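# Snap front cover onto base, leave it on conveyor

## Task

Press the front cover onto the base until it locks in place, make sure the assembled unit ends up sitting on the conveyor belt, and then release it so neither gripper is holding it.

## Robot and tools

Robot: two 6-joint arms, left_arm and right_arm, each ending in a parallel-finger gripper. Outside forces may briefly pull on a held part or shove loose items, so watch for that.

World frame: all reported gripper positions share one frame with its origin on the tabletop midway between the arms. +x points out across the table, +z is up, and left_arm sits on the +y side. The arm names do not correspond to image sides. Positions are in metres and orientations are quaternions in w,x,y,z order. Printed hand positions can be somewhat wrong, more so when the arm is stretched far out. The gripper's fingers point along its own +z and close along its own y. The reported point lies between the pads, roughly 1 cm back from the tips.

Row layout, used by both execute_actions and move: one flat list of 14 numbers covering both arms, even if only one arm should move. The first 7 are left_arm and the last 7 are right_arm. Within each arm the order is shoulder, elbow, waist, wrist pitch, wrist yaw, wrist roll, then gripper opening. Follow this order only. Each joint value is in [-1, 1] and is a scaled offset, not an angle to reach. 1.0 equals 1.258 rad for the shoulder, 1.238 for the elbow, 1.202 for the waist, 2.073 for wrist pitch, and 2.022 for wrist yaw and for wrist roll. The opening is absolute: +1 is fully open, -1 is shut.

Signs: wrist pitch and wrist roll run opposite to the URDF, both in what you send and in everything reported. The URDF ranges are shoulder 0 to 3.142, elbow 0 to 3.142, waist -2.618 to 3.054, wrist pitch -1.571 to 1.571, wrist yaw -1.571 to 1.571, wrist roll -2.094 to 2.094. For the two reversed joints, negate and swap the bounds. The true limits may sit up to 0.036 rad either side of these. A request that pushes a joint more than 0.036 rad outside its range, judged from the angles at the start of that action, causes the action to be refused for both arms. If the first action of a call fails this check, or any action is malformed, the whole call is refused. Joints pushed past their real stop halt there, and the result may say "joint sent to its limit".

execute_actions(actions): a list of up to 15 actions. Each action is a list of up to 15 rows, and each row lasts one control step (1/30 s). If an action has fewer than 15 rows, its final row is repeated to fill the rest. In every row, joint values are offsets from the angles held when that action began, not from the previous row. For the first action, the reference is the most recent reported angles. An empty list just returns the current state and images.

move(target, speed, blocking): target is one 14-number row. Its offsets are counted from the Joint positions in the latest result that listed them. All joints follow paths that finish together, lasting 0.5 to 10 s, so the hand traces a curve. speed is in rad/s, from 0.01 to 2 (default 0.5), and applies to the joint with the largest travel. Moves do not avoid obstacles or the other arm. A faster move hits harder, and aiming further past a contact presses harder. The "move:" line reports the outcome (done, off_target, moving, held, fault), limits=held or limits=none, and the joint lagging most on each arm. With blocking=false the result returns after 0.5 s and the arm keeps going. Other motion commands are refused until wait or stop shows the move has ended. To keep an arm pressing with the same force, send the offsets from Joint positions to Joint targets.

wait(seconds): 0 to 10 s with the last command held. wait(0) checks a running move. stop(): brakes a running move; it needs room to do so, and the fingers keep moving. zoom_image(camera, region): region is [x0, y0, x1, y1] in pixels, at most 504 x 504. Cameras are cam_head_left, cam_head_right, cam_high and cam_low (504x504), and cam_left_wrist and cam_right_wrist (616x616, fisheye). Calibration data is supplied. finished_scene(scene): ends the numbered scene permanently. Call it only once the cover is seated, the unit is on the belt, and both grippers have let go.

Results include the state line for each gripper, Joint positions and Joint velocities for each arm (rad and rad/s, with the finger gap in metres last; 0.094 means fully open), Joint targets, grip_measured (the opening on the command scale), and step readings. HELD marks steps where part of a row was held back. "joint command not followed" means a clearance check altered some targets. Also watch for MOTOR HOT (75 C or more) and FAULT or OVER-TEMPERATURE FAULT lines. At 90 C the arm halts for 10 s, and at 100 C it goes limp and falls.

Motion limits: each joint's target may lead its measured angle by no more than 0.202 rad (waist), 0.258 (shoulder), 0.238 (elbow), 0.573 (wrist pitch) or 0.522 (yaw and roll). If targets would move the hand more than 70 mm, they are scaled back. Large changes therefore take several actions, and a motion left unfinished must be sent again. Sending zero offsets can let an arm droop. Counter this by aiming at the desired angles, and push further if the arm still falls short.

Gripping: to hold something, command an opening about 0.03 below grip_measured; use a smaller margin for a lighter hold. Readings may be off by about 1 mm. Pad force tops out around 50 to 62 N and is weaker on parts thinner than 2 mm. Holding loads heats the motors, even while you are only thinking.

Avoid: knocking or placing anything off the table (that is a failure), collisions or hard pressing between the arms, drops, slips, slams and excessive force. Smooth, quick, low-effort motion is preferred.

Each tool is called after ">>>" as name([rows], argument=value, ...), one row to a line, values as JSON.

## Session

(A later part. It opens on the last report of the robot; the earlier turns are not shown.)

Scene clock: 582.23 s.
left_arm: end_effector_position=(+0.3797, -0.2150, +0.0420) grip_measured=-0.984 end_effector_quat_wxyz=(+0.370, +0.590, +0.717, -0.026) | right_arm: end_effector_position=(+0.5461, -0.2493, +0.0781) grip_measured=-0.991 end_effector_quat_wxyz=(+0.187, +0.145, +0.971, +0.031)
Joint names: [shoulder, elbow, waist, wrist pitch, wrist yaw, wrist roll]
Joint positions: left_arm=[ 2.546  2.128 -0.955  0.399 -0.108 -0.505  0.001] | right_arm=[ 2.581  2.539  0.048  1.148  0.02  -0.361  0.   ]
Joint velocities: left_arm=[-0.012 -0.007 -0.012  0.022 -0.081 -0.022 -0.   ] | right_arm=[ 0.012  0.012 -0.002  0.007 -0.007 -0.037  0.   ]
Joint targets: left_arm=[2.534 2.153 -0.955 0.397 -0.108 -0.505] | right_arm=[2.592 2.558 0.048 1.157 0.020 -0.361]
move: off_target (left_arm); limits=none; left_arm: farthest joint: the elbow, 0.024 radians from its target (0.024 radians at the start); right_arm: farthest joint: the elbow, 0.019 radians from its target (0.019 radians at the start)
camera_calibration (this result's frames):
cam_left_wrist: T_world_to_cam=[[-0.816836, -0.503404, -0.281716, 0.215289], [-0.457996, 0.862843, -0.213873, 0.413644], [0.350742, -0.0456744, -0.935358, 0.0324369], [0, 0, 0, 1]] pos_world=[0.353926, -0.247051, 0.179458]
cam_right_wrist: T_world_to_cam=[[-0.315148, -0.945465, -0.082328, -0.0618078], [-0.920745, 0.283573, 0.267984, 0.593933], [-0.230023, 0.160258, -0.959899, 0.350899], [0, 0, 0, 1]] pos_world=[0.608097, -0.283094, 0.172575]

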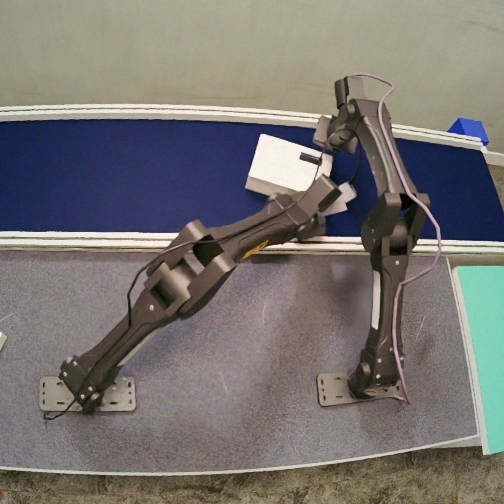

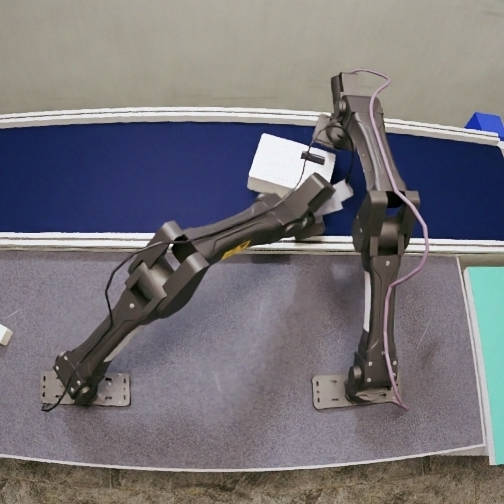

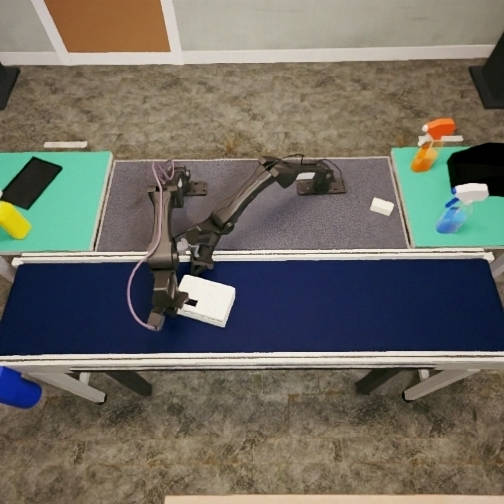

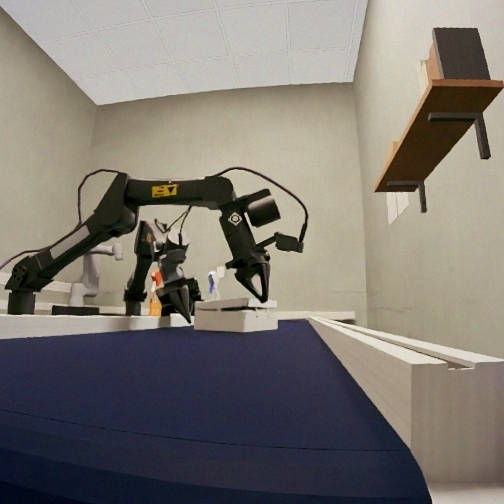

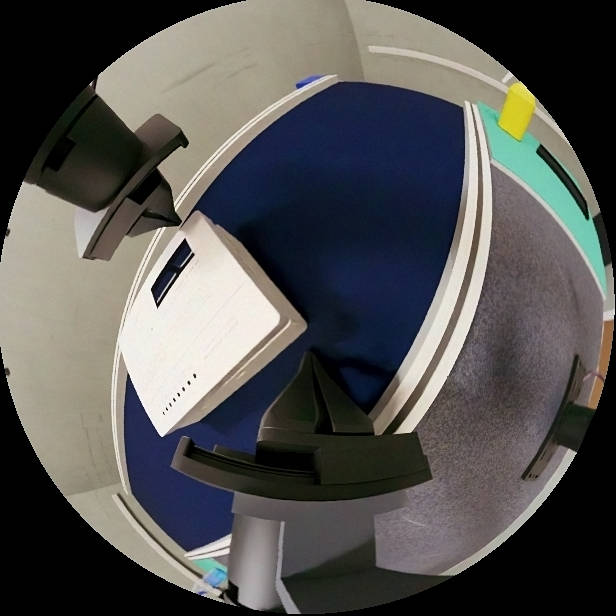

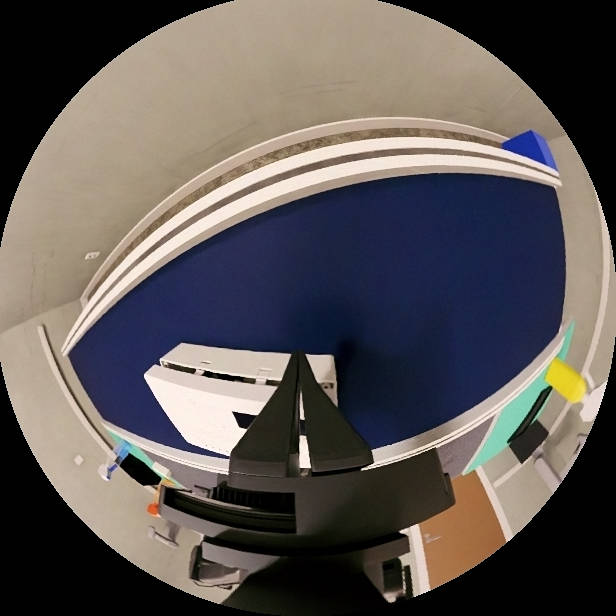

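>>> move(target=[-0.01,0.02,0.03,-0.035,0,0,-1,0,0,0,0.03,0,0,-1], speed=0.08)

>>> move(target=[0,0.02,0.035,-0.04,-0.04,0,-1,0.03,-0.01,0.01,0.1,-0.01,0,-1], speed=0.08)

>>> zoom_image(camera="cam_low", region=[160,260,290,350])

Scene clock: 590.30 s.
left_arm: end_effector_position=(+0.3979, -0.2097, +0.0495) grip_measured=-0.984 end_effector_quat_wxyz=(+0.390, +0.575, +0.719, -0.025) | right_arm: end_effector_position=(+0.5339, -0.2501, +0.0736) grip_measured=-0.991 end_effector_quat_wxyz=(+0.162, +0.146, +0.976, +0.025)
Joint names: [shoulder, elbow, waist, wrist pitch, wrist yaw, wrist roll]
Joint positions: left_arm=[ 2.546  2.128 -0.929  0.356 -0.108 -0.505  0.001] | right_arm=[ 2.581  2.539  0.048  1.201  0.02  -0.361  0.   ]
Joint velocities: left_arm=[-0.012  0.022 -0.007  0.022 -0.022 -0.037 -0.   ] | right_arm=[-0.007 -0.007  0.002  0.007  0.022  0.037  0.   ]
Joint targets: left_arm=[2.533 2.153 -0.920 0.327 -0.108 -0.505] | right_arm=[2.581 2.539 0.048 1.210 0.020 -0.361]
move: off_target (left_arm); limits=none; left_arm: farthest joint: the wrist pitch, 0.029 radians from its target (0.073 radians at the start); right_arm: farthest joint: the wrist pitch, 0.009 radians from its target (0.062 radians at the start)
camera_calibration (this result's frames):
cam_left_wrist: T_world_to_cam=[[-0.795327, -0.534616, -0.285728, 0.220098], [-0.474437, 0.84238, -0.255548, 0.423351], [0.377312, -0.0676847, -0.92361, 0.0175522], [0, 0, 0, 1]] pos_world=[0.369281, -0.237767, 0.187286]
cam_right_wrist: T_world_to_cam=[[-0.318945, -0.945726, -0.0622569, -0.0663512], [-0.905434, 0.284626, 0.314924, 0.572747], [-0.280112, 0.156813, -0.947073, 0.368801], [0, 0, 0, 1]] pos_world=[0.600727, -0.283601, 0.164779]

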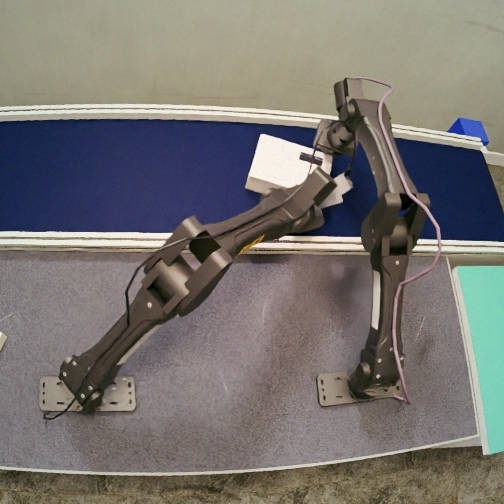

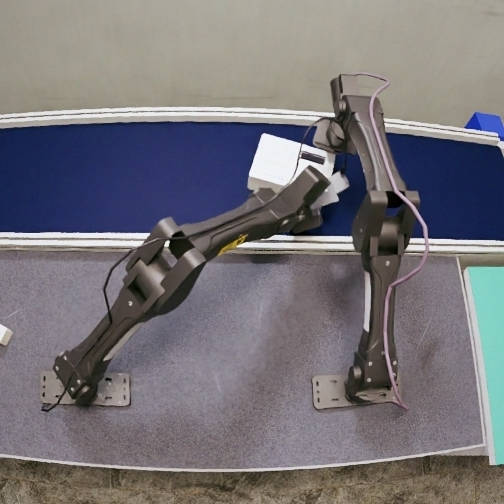

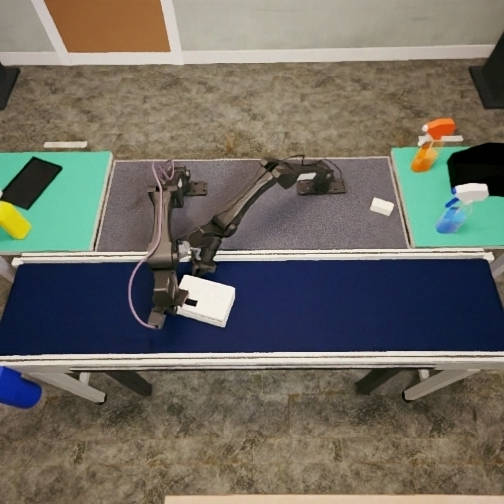

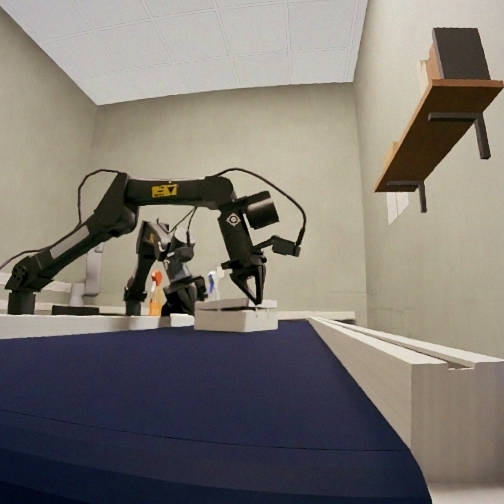

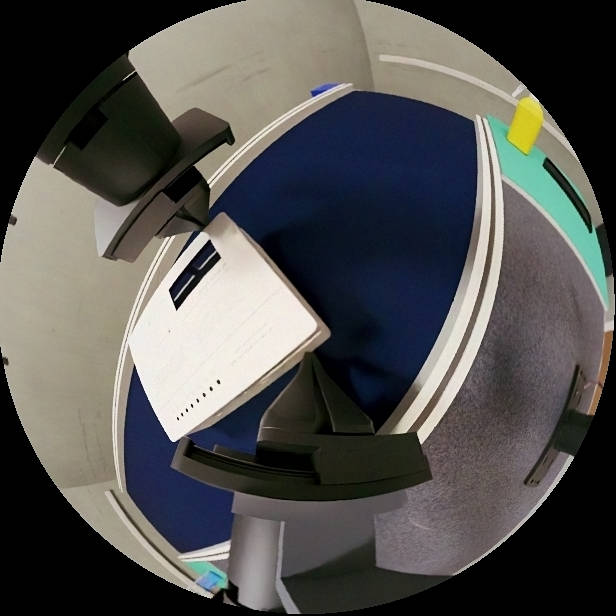

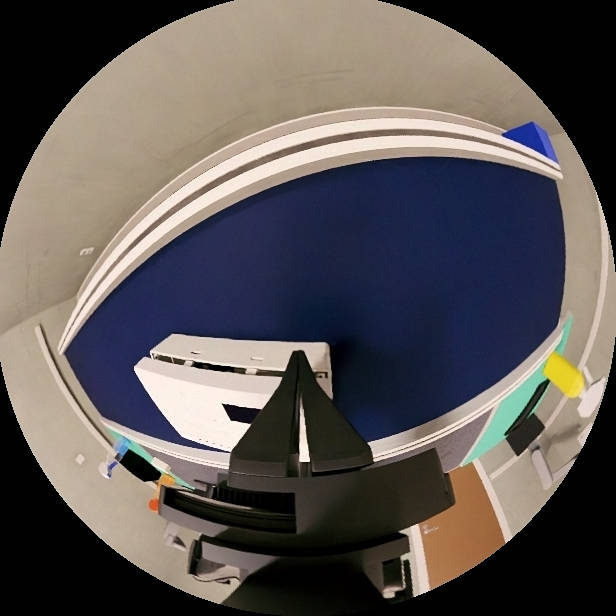

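Scene clock: 593.13 s.
left_arm: end_effector_position=(+0.3991, -0.2085, +0.0496) grip_measured=-0.984 end_effector_quat_wxyz=(+0.391, +0.573, +0.720, -0.022) | right_arm: end_effector_position=(+0.5268, -0.2507, +0.0713) grip_measured=-0.991 end_effector_quat_wxyz=(+0.147, +0.146, +0.978, +0.022)
Joint names: [shoulder, elbow, waist, wrist pitch, wrist yaw, wrist roll]
Joint positions: left_arm=[ 2.546  2.128 -0.928  0.356 -0.115 -0.505  0.001] | right_arm=[ 2.581  2.539  0.048  1.231  0.021 -0.361  0.   ]
Joint velocities: left_arm=[ 0.007  0.012 -0.002  0.051 -0.022 -0.066 -0.   ] | right_arm=[-0.012  0.007 -0.002  0.051  0.007  0.022 -0.001]
Joint targets: left_arm=[2.546 2.153 -0.887 0.273 -0.189 -0.505] | right_arm=[2.618 2.527 0.060 1.408 0.000 -0.361]
move: off_target (left_arm, right_arm); limits=none; left_arm: farthest joint: the wrist pitch, 0.083 radians from its target (0.083 radians at the start); right_arm: farthest joint: the wrist pitch, 0.177 radians from its target (0.207 radians at the start)
camera_calibration (this result's frames):
cam_left_wrist: T_world_to_cam=[[-0.791575, -0.537728, -0.290271, 0.219747], [-0.477881, 0.840788, -0.254372, 0.423906], [0.380839, -0.062639, -0.922517, 0.0167993], [0, 0, 0, 1]] pos_world=[0.370125, -0.237198, 0.187114]
cam_right_wrist: T_world_to_cam=[[-0.320853, -0.945808, -0.0500136, -0.0692393], [-0.89552, 0.285753, 0.341158, 0.560407], [-0.308378, 0.15425, -0.938675, 0.37838], [0, 0, 0, 1]] pos_world=[0.596324, -0.28399, 0.160525]

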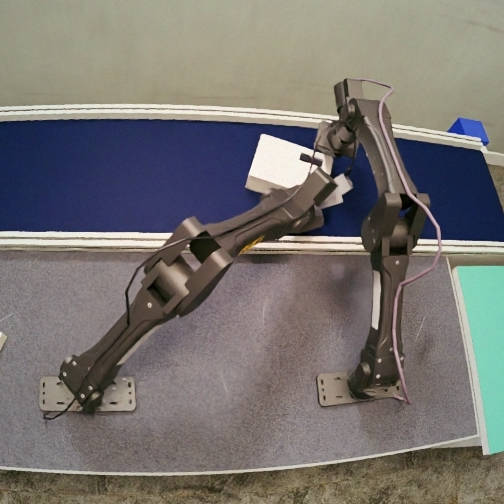

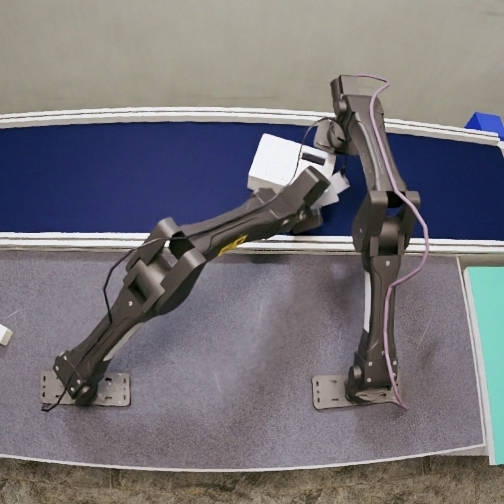

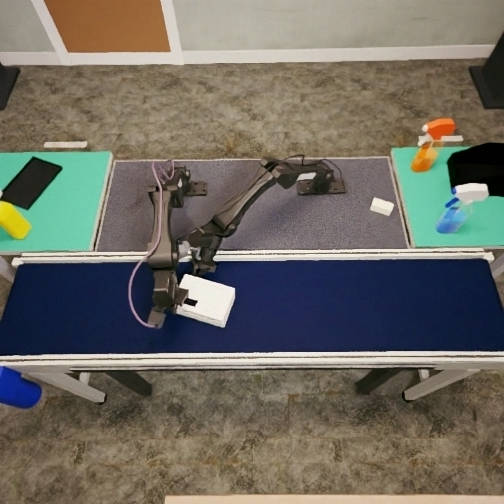

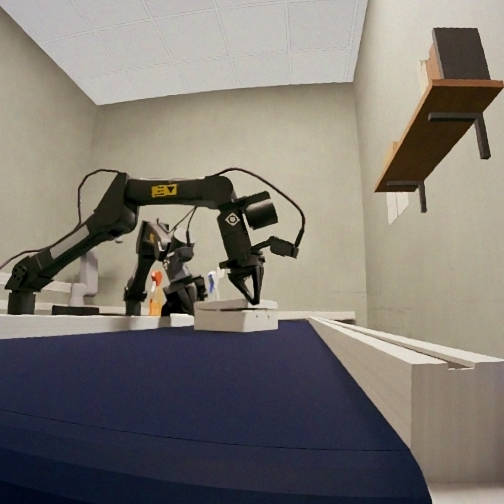

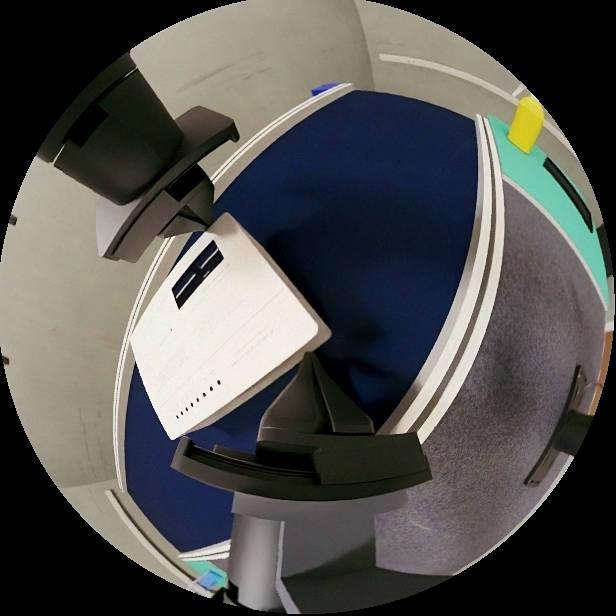

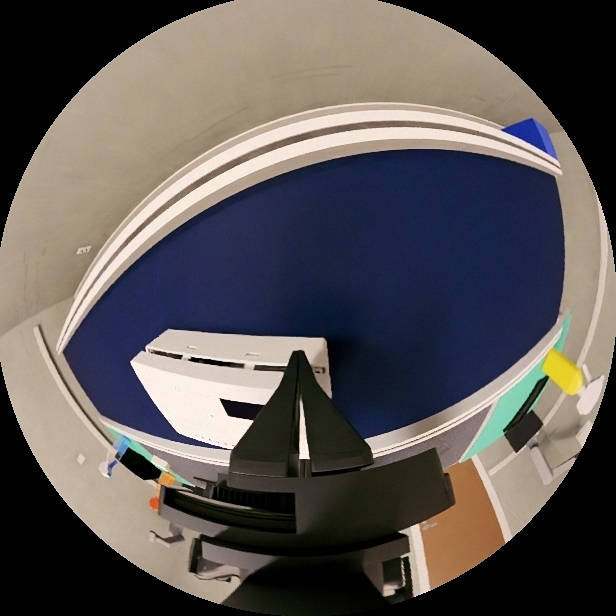

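Region (160, 260, 290, 350) of cam_low's 504x504 image, scaled by 3.877, with more detail than that image has; it fills the top 349 rows of this view, and the rest is white.

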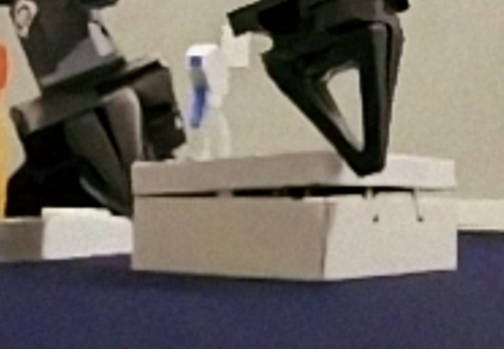

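>>> move(target=[0,0,0.035,-0.04,-0.04,0,-1,0.07,0,0,0.09,0,0,-1], speed=0.1)

>>> move(target=[0,0,-0.04,0,0,0,-1,-0.1,0,0,-0.01,0,0,-1], speed=0.2)

>>> move(target=[-0.6,-0.8,0,0,0,0,-1,0,-0.01,0.11,0.05,0,-0.05,-0.3])

>>> zoom_image(camera="cam_low", region=[160,240,300,350])

Scene clock: 612.13 s.
left_arm: end_effector_position=(+0.3990, -0.2070, +0.0440) grip_measured=-0.984 end_effector_quat_wxyz=(+0.386, +0.574, +0.722, -0.019) | right_arm: end_effector_position=(+0.5285, -0.2532, +0.0653) grip_measured=-0.991 end_effector_quat_wxyz=(+0.146, +0.147, +0.978, +0.014)
Joint names: [shoulder, elbow, waist, wrist pitch, wrist yaw, wrist roll]
Joint positions: left_arm=[ 2.553  2.128 -0.928  0.36  -0.119 -0.505  0.001] | right_arm=[ 2.601  2.556  0.048  1.233  0.036 -0.361  0.   ]
Joint velocities: left_arm=[-0.017 -0.022 -0.012  0.037  0.066  0.066  0.001] | right_arm=[-0.012 -0.012 -0.002 -0.022 -0.022 -0.007 -0.   ]
Joint targets: left_arm=[2.546 2.128 -0.886 0.273 -0.196 -0.505] | right_arm=[2.669 2.539 0.048 1.417 0.021 -0.361]
move: off_target (left_arm, right_arm); limits=none; left_arm: farthest joint: the wrist pitch, 0.087 radians from its target (0.083 radians at the start); right_arm: farthest joint: the wrist pitch, 0.184 radians from its target (0.187 radians at the start)
camera_calibration (this result's frames):
cam_left_wrist: T_world_to_cam=[[-0.791407, -0.537102, -0.291883, 0.219058], [-0.481764, 0.841931, -0.243011, 0.42242], [0.376268, -0.0517022, -0.925067, 0.0160367], [0, 0, 0, 1]] pos_world=[0.370837, -0.237163, 0.181427]
cam_right_wrist: T_world_to_cam=[[-0.325057, -0.945051, -0.0348765, -0.069892], [-0.892543, 0.294389, 0.341616, 0.565278], [-0.312577, 0.142173, -0.939192, 0.372907], [0, 0, 0, 1]] pos_world=[0.598378, -0.285481, 0.154686]

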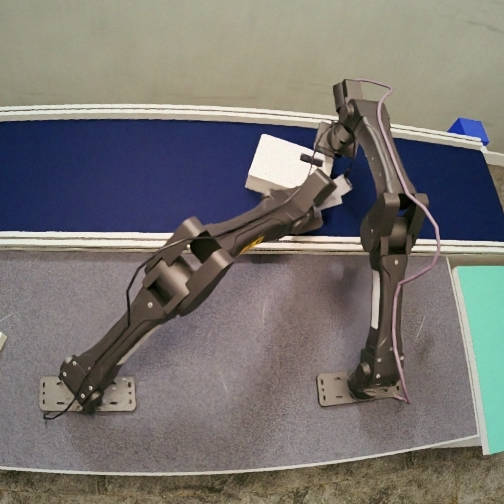

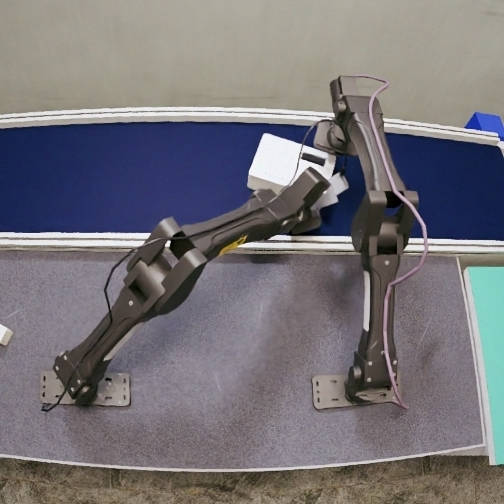

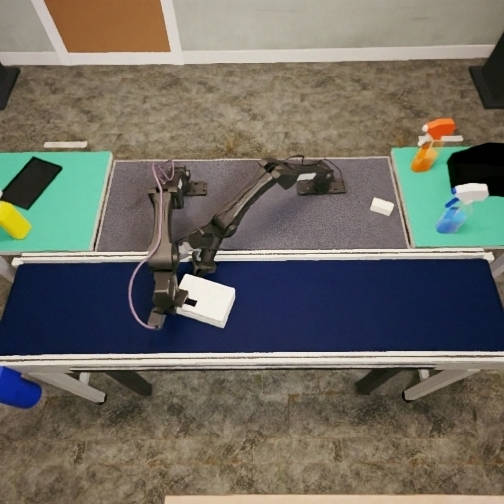

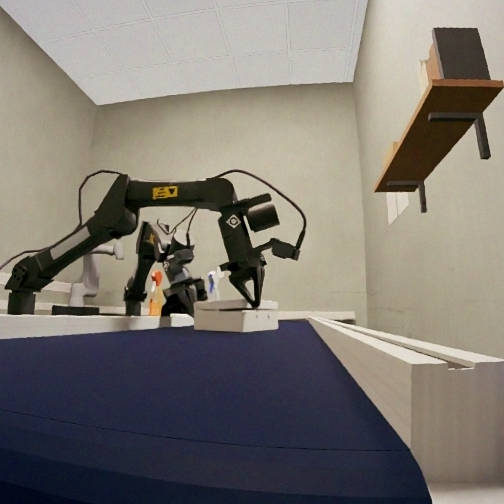

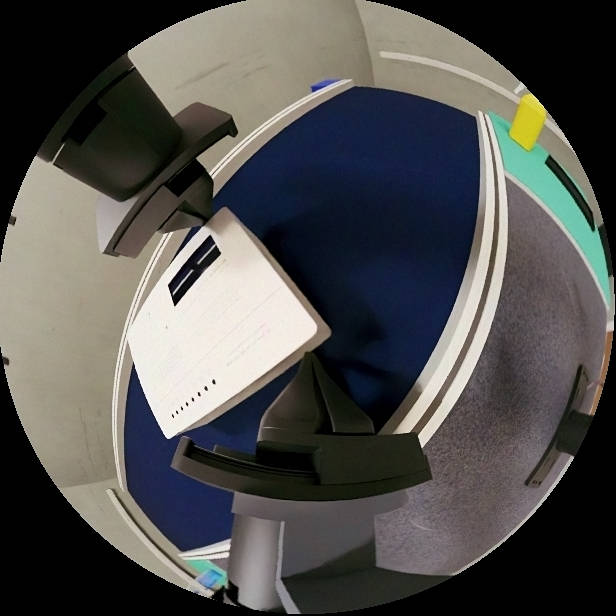

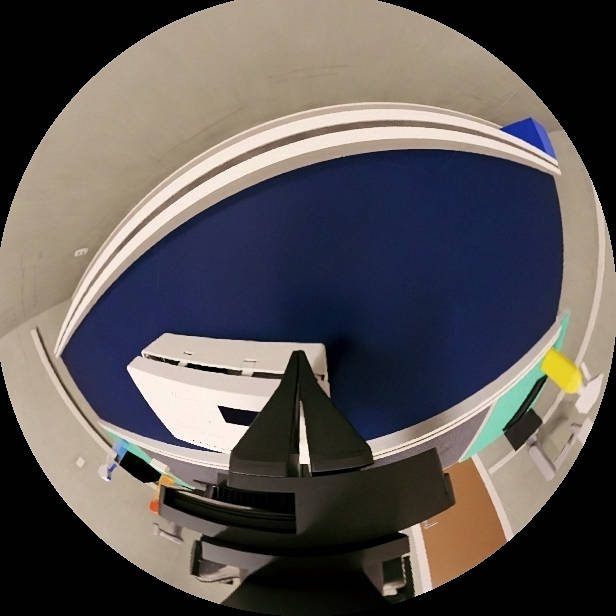

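Scene clock: 613.13 s.
left_arm: end_effector_position=(+0.3756, -0.2248, +0.0384) grip_measured=-0.984 end_effector_quat_wxyz=(+0.380, +0.592, +0.710, -0.027) | right_arm: end_effector_position=(+0.5347, -0.2529, +0.1294) grip_measured=-0.991 end_effector_quat_wxyz=(+0.208, +0.146, +0.967, +0.027)
Joint names: [shoulder, elbow, waist, wrist pitch, wrist yaw, wrist roll]
Joint positions: left_arm=[ 2.561  2.128 -0.971  0.364 -0.116 -0.505  0.001] | right_arm=[ 2.488  2.557  0.048  1.218  0.036 -0.361  0.   ]
Joint velocities: left_arm=[-0.002 -0.012 -0.022  0.022  0.066 -0.051  0.001] | right_arm=[ 0.002 -0.002  0.012  0.066  0.007 -0.007 -0.001]
Joint targets: left_arm=[2.553 2.128 -0.976 0.360 -0.119 -0.505] | right_arm=[2.476 2.556 0.048 1.213 0.036 -0.361]
move: done; limits=none; left_arm: farthest joint: the shoulder, 0.008 radians from its target (0.000 radians at the start); right_arm: farthest joint: the shoulder, 0.012 radians from its target (0.126 radians at the start)
camera_calibration (this result's frames):
cam_left_wrist: T_world_to_cam=[[-0.817435, -0.498088, -0.289325, 0.207736], [-0.444972, 0.864989, -0.231935, 0.415679], [0.365786, -0.0608501, -0.928707, 0.0207211], [0, 0, 0, 1]] pos_world=[0.347197, -0.254827, 0.175757]
cam_right_wrist: T_world_to_cam=[[-0.317555, -0.944475, -0.0844177, -0.062822], [-0.929336, 0.292301, 0.225598, 0.583021], [-0.188396, 0.150092, -0.970556, 0.37459], [0, 0, 0, 1]] pos_world=[0.592445, -0.285974, 0.226729]

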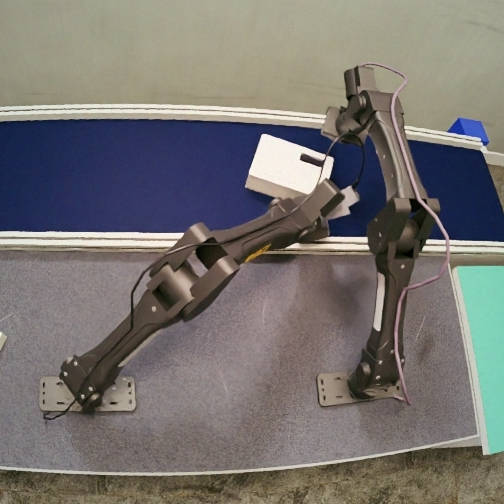

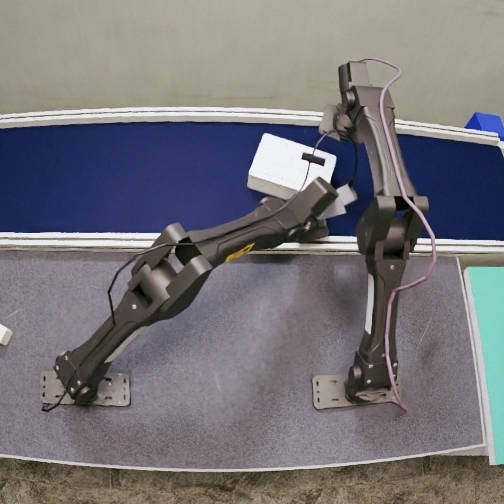

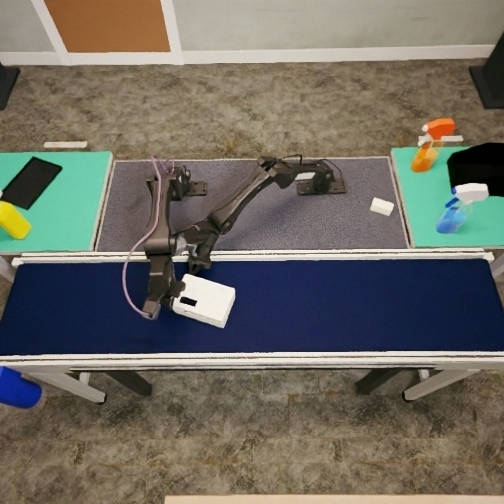

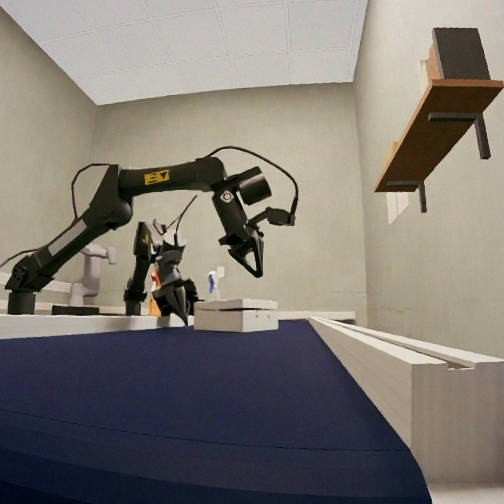

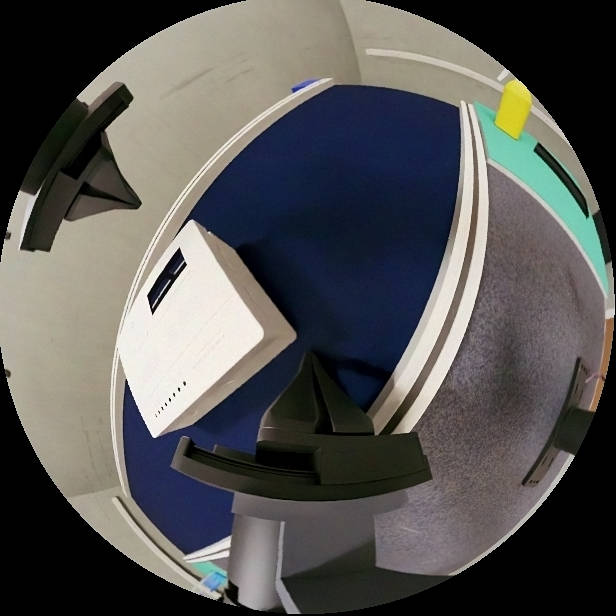

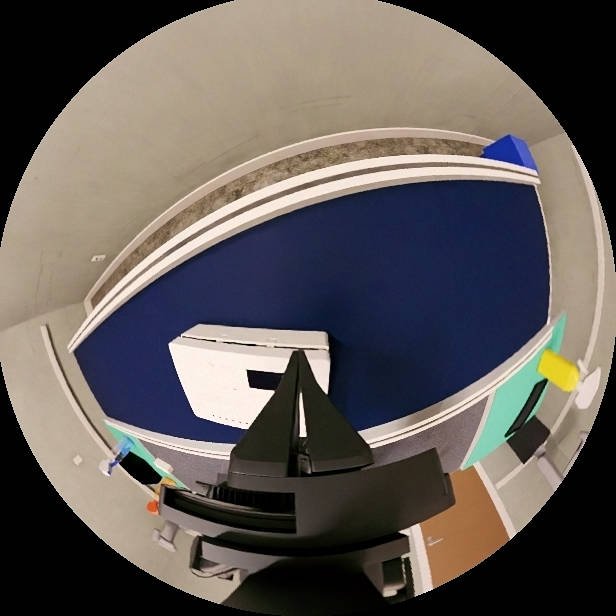

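Scene clock: 615.57 s.
left_arm: end_effector_position=(+0.2417, -0.0438, +0.0485) grip_measured=-0.984 end_effector_quat_wxyz=(+0.258, +0.625, +0.737, +0.003) | right_arm: end_effector_position=(+0.5047, -0.1858, +0.1208) grip_measured=-0.303 end_effector_quat_wxyz=(+0.161, +0.130, +0.978, +0.035)
Joint names: [shoulder, elbow, waist, wrist pitch, wrist yaw, wrist roll]
Joint positions: left_arm=[ 1.832  1.143 -0.971  0.372 -0.119 -0.506  0.001] | right_arm=[ 2.488  2.557  0.174  1.311  0.036 -0.453  0.033]
Joint velocities: left_arm=[ 0.002 -0.012  0.007 -0.095 -0.037 -0.022  0.   ] | right_arm=[-0.007 -0.002 -0.002 -0.007 -0.007 -0.081  0.001]
Joint targets: left_arm=[1.806 1.138 -0.971 0.364 -0.116 -0.506] | right_arm=[2.488 2.544 0.180 1.321 0.036 -0.462]
move: off_target (left_arm); limits=none; left_arm: farthest joint: the shoulder, 0.026 radians from its target (0.755 radians at the start); right_arm: farthest joint: the elbow, 0.012 radians from its target (0.012 radians at the start)
camera_calibration (this result's frames):
cam_left_wrist: T_world_to_cam=[[-0.859705, -0.440372, -0.258805, 0.202631], [-0.462154, 0.88639, 0.0269515, 0.194464], [0.217533, 0.142778, -0.965554, 0.136624], [0, 0, 0, 1]] pos_world=[0.234355, -0.102645, 0.179118]
cam_right_wrist: T_world_to_cam=[[-0.286149, -0.955151, -0.0761922, -0.0284723], [-0.914841, 0.248694, 0.318145, 0.510798], [-0.284928, 0.160741, -0.944975, 0.398181], [0, 0, 0, 1]] pos_world=[0.572605, -0.218232, 0.211594]

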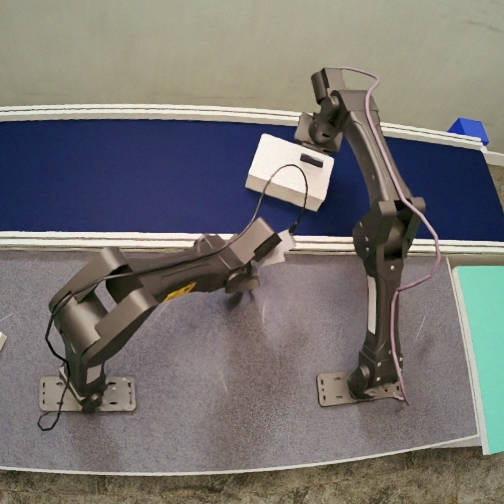

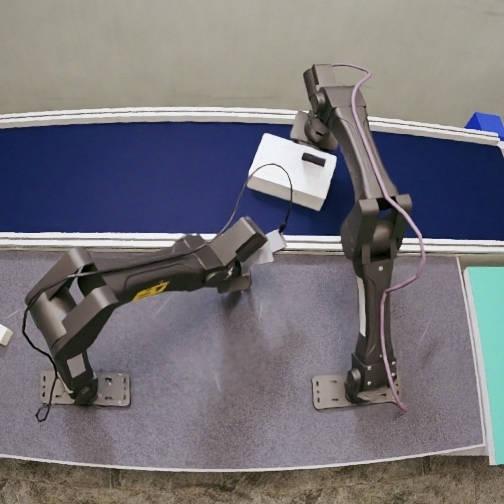

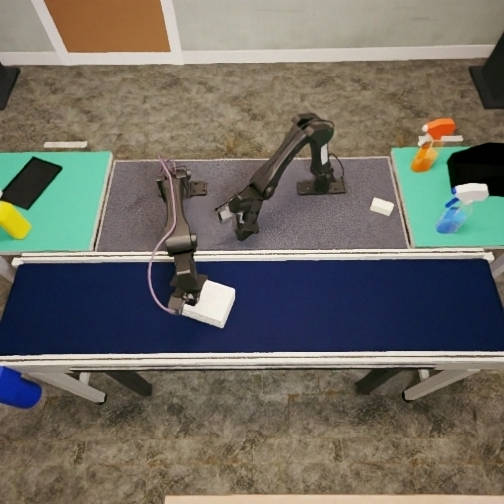

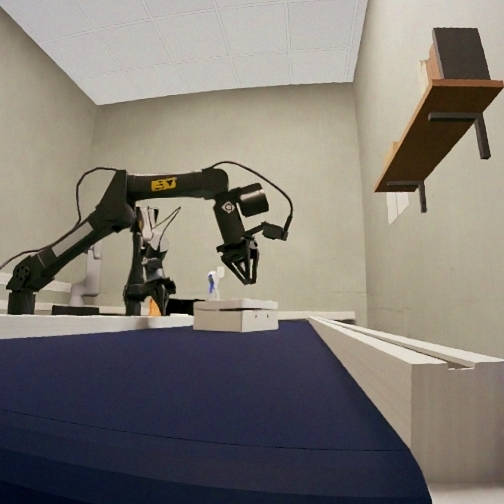

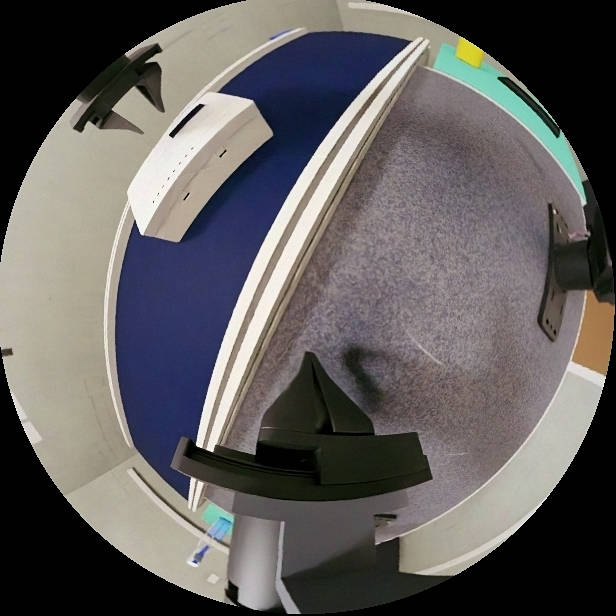

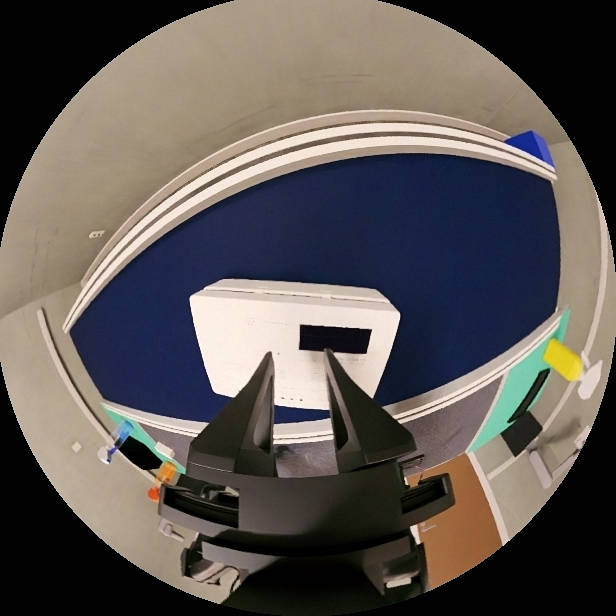

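Region (160, 240, 300, 350) of cam_low's 504x504 image, scaled by 3.600, with more detail than that image has; it fills the top 396 rows of this view, and the rest is white.

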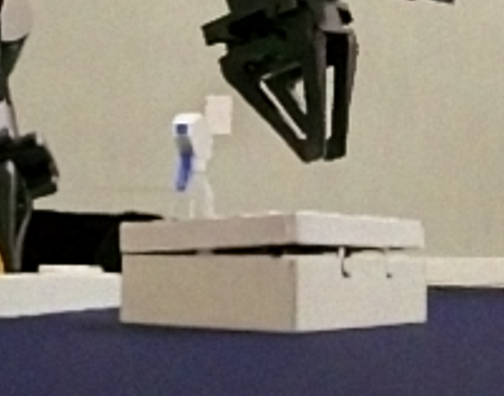

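>>> move(target=[0,0.02,0,0,0,0,-1,0.17,0,0.02,0,0,0,-1], speed=0.1)

>>> zoom_image(camera="cam_low", region=[160,240,300,350])

Scene clock: 620.57 s.
left_arm: end_effector_position=(+0.2417, -0.0438, +0.0485) grip_measured=-0.984 end_effector_quat_wxyz=(+0.258, +0.625, +0.737, +0.003) | right_arm: end_effector_position=(+0.5073, -0.1835, +0.0811) grip_measured=-0.991 end_effector_quat_wxyz=(+0.133, +0.127, +0.983, +0.017)
Joint names: [shoulder, elbow, waist, wrist pitch, wrist yaw, wrist roll]
Joint positions: left_arm=[ 1.832  1.143 -0.971  0.372 -0.119 -0.506  0.001] | right_arm=[ 2.58   2.585  0.183  1.312  0.055 -0.453  0.   ]
Joint velocities: left_arm=[-0.022 -0.002  0.002  0.037 -0.051  0.007  0.001] | right_arm=[-0.007  0.017 -0.012 -0.007  0.022 -0.022 -0.001]
Joint targets: left_arm=[1.832 1.168 -0.971 0.372 -0.119 -0.506] | right_arm=[2.699 2.557 0.198 1.312 0.037 -0.453]
move: off_target (left_arm, right_arm); limits=none; left_arm: farthest joint: the elbow, 0.025 radians from its target (0.025 radians at the start); right_arm: farthest joint: the shoulder, 0.122 radians from its target (0.214 radians at the start)
camera_calibration (this result's frames):
cam_left_wrist: T_world_to_cam=[[-0.859705, -0.440372, -0.258805, 0.202631], [-0.462154, 0.88639, 0.0269515, 0.194464], [0.217533, 0.142778, -0.965554, 0.136624], [0, 0, 0, 1]] pos_world=[0.234355, -0.102645, 0.179118]
cam_right_wrist: T_world_to_cam=[[-0.286477, -0.957601, -0.0305273, -0.032555], [-0.895352, 0.256242, 0.364259, 0.513042], [-0.340992, 0.131684, -0.930797, 0.382947], [0, 0, 0, 1]] pos_world=[0.580609, -0.213066, 0.168572]

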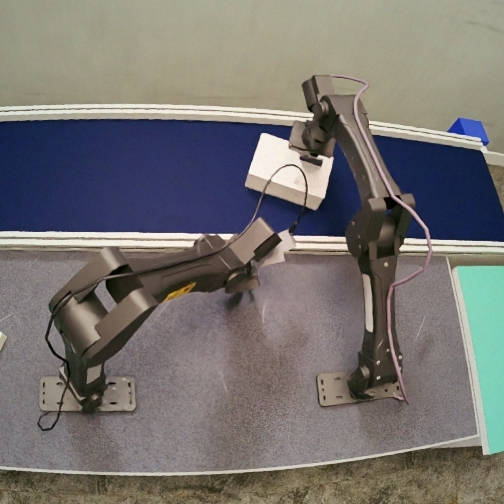

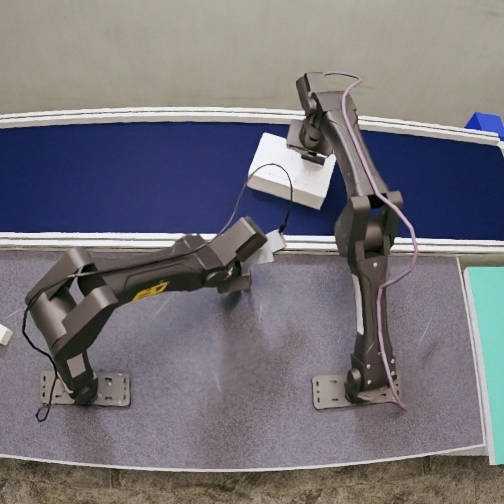

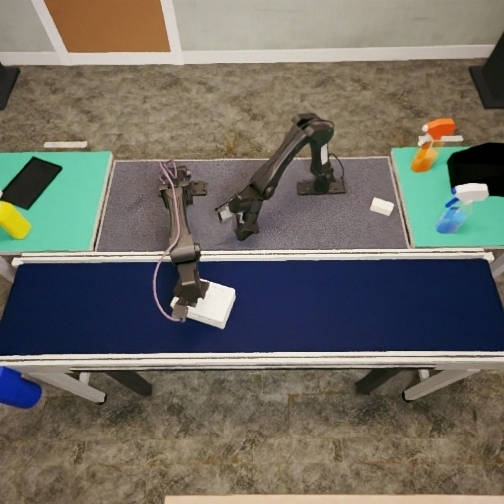

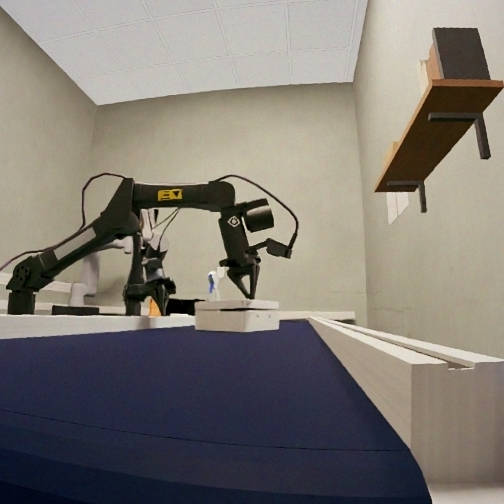

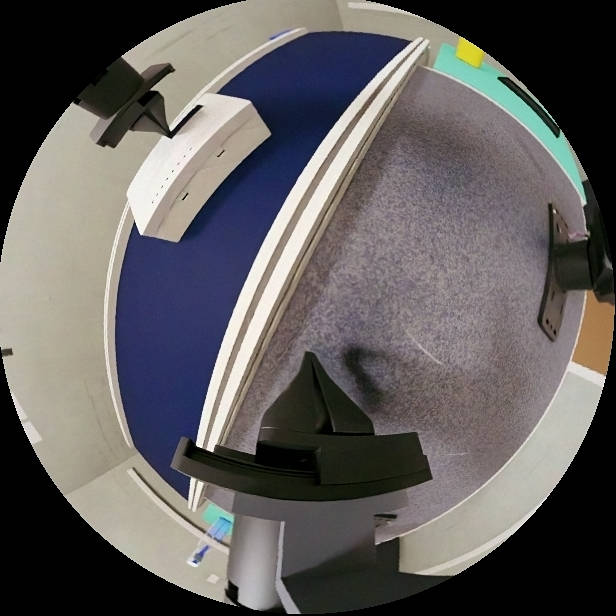

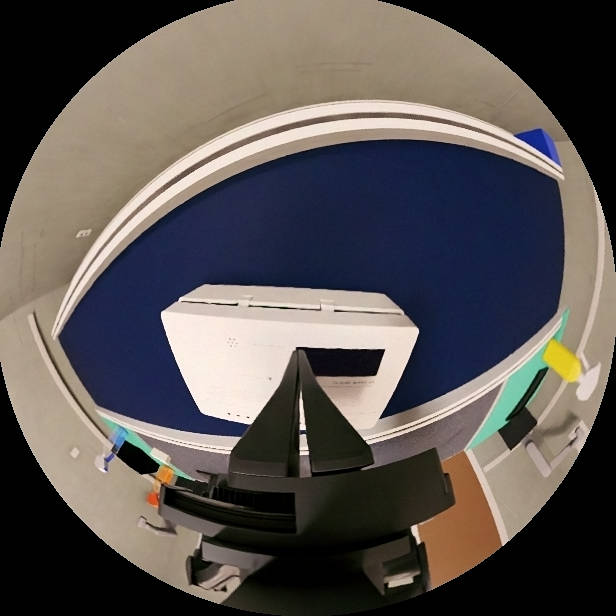

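Region (160, 240, 300, 350) of cam_low's 504x504 image, scaled by 3.600, with more detail than that image has; it fills the top 396 rows of this view, and the rest is white.

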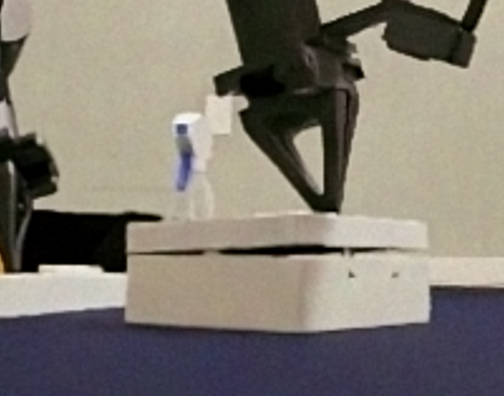

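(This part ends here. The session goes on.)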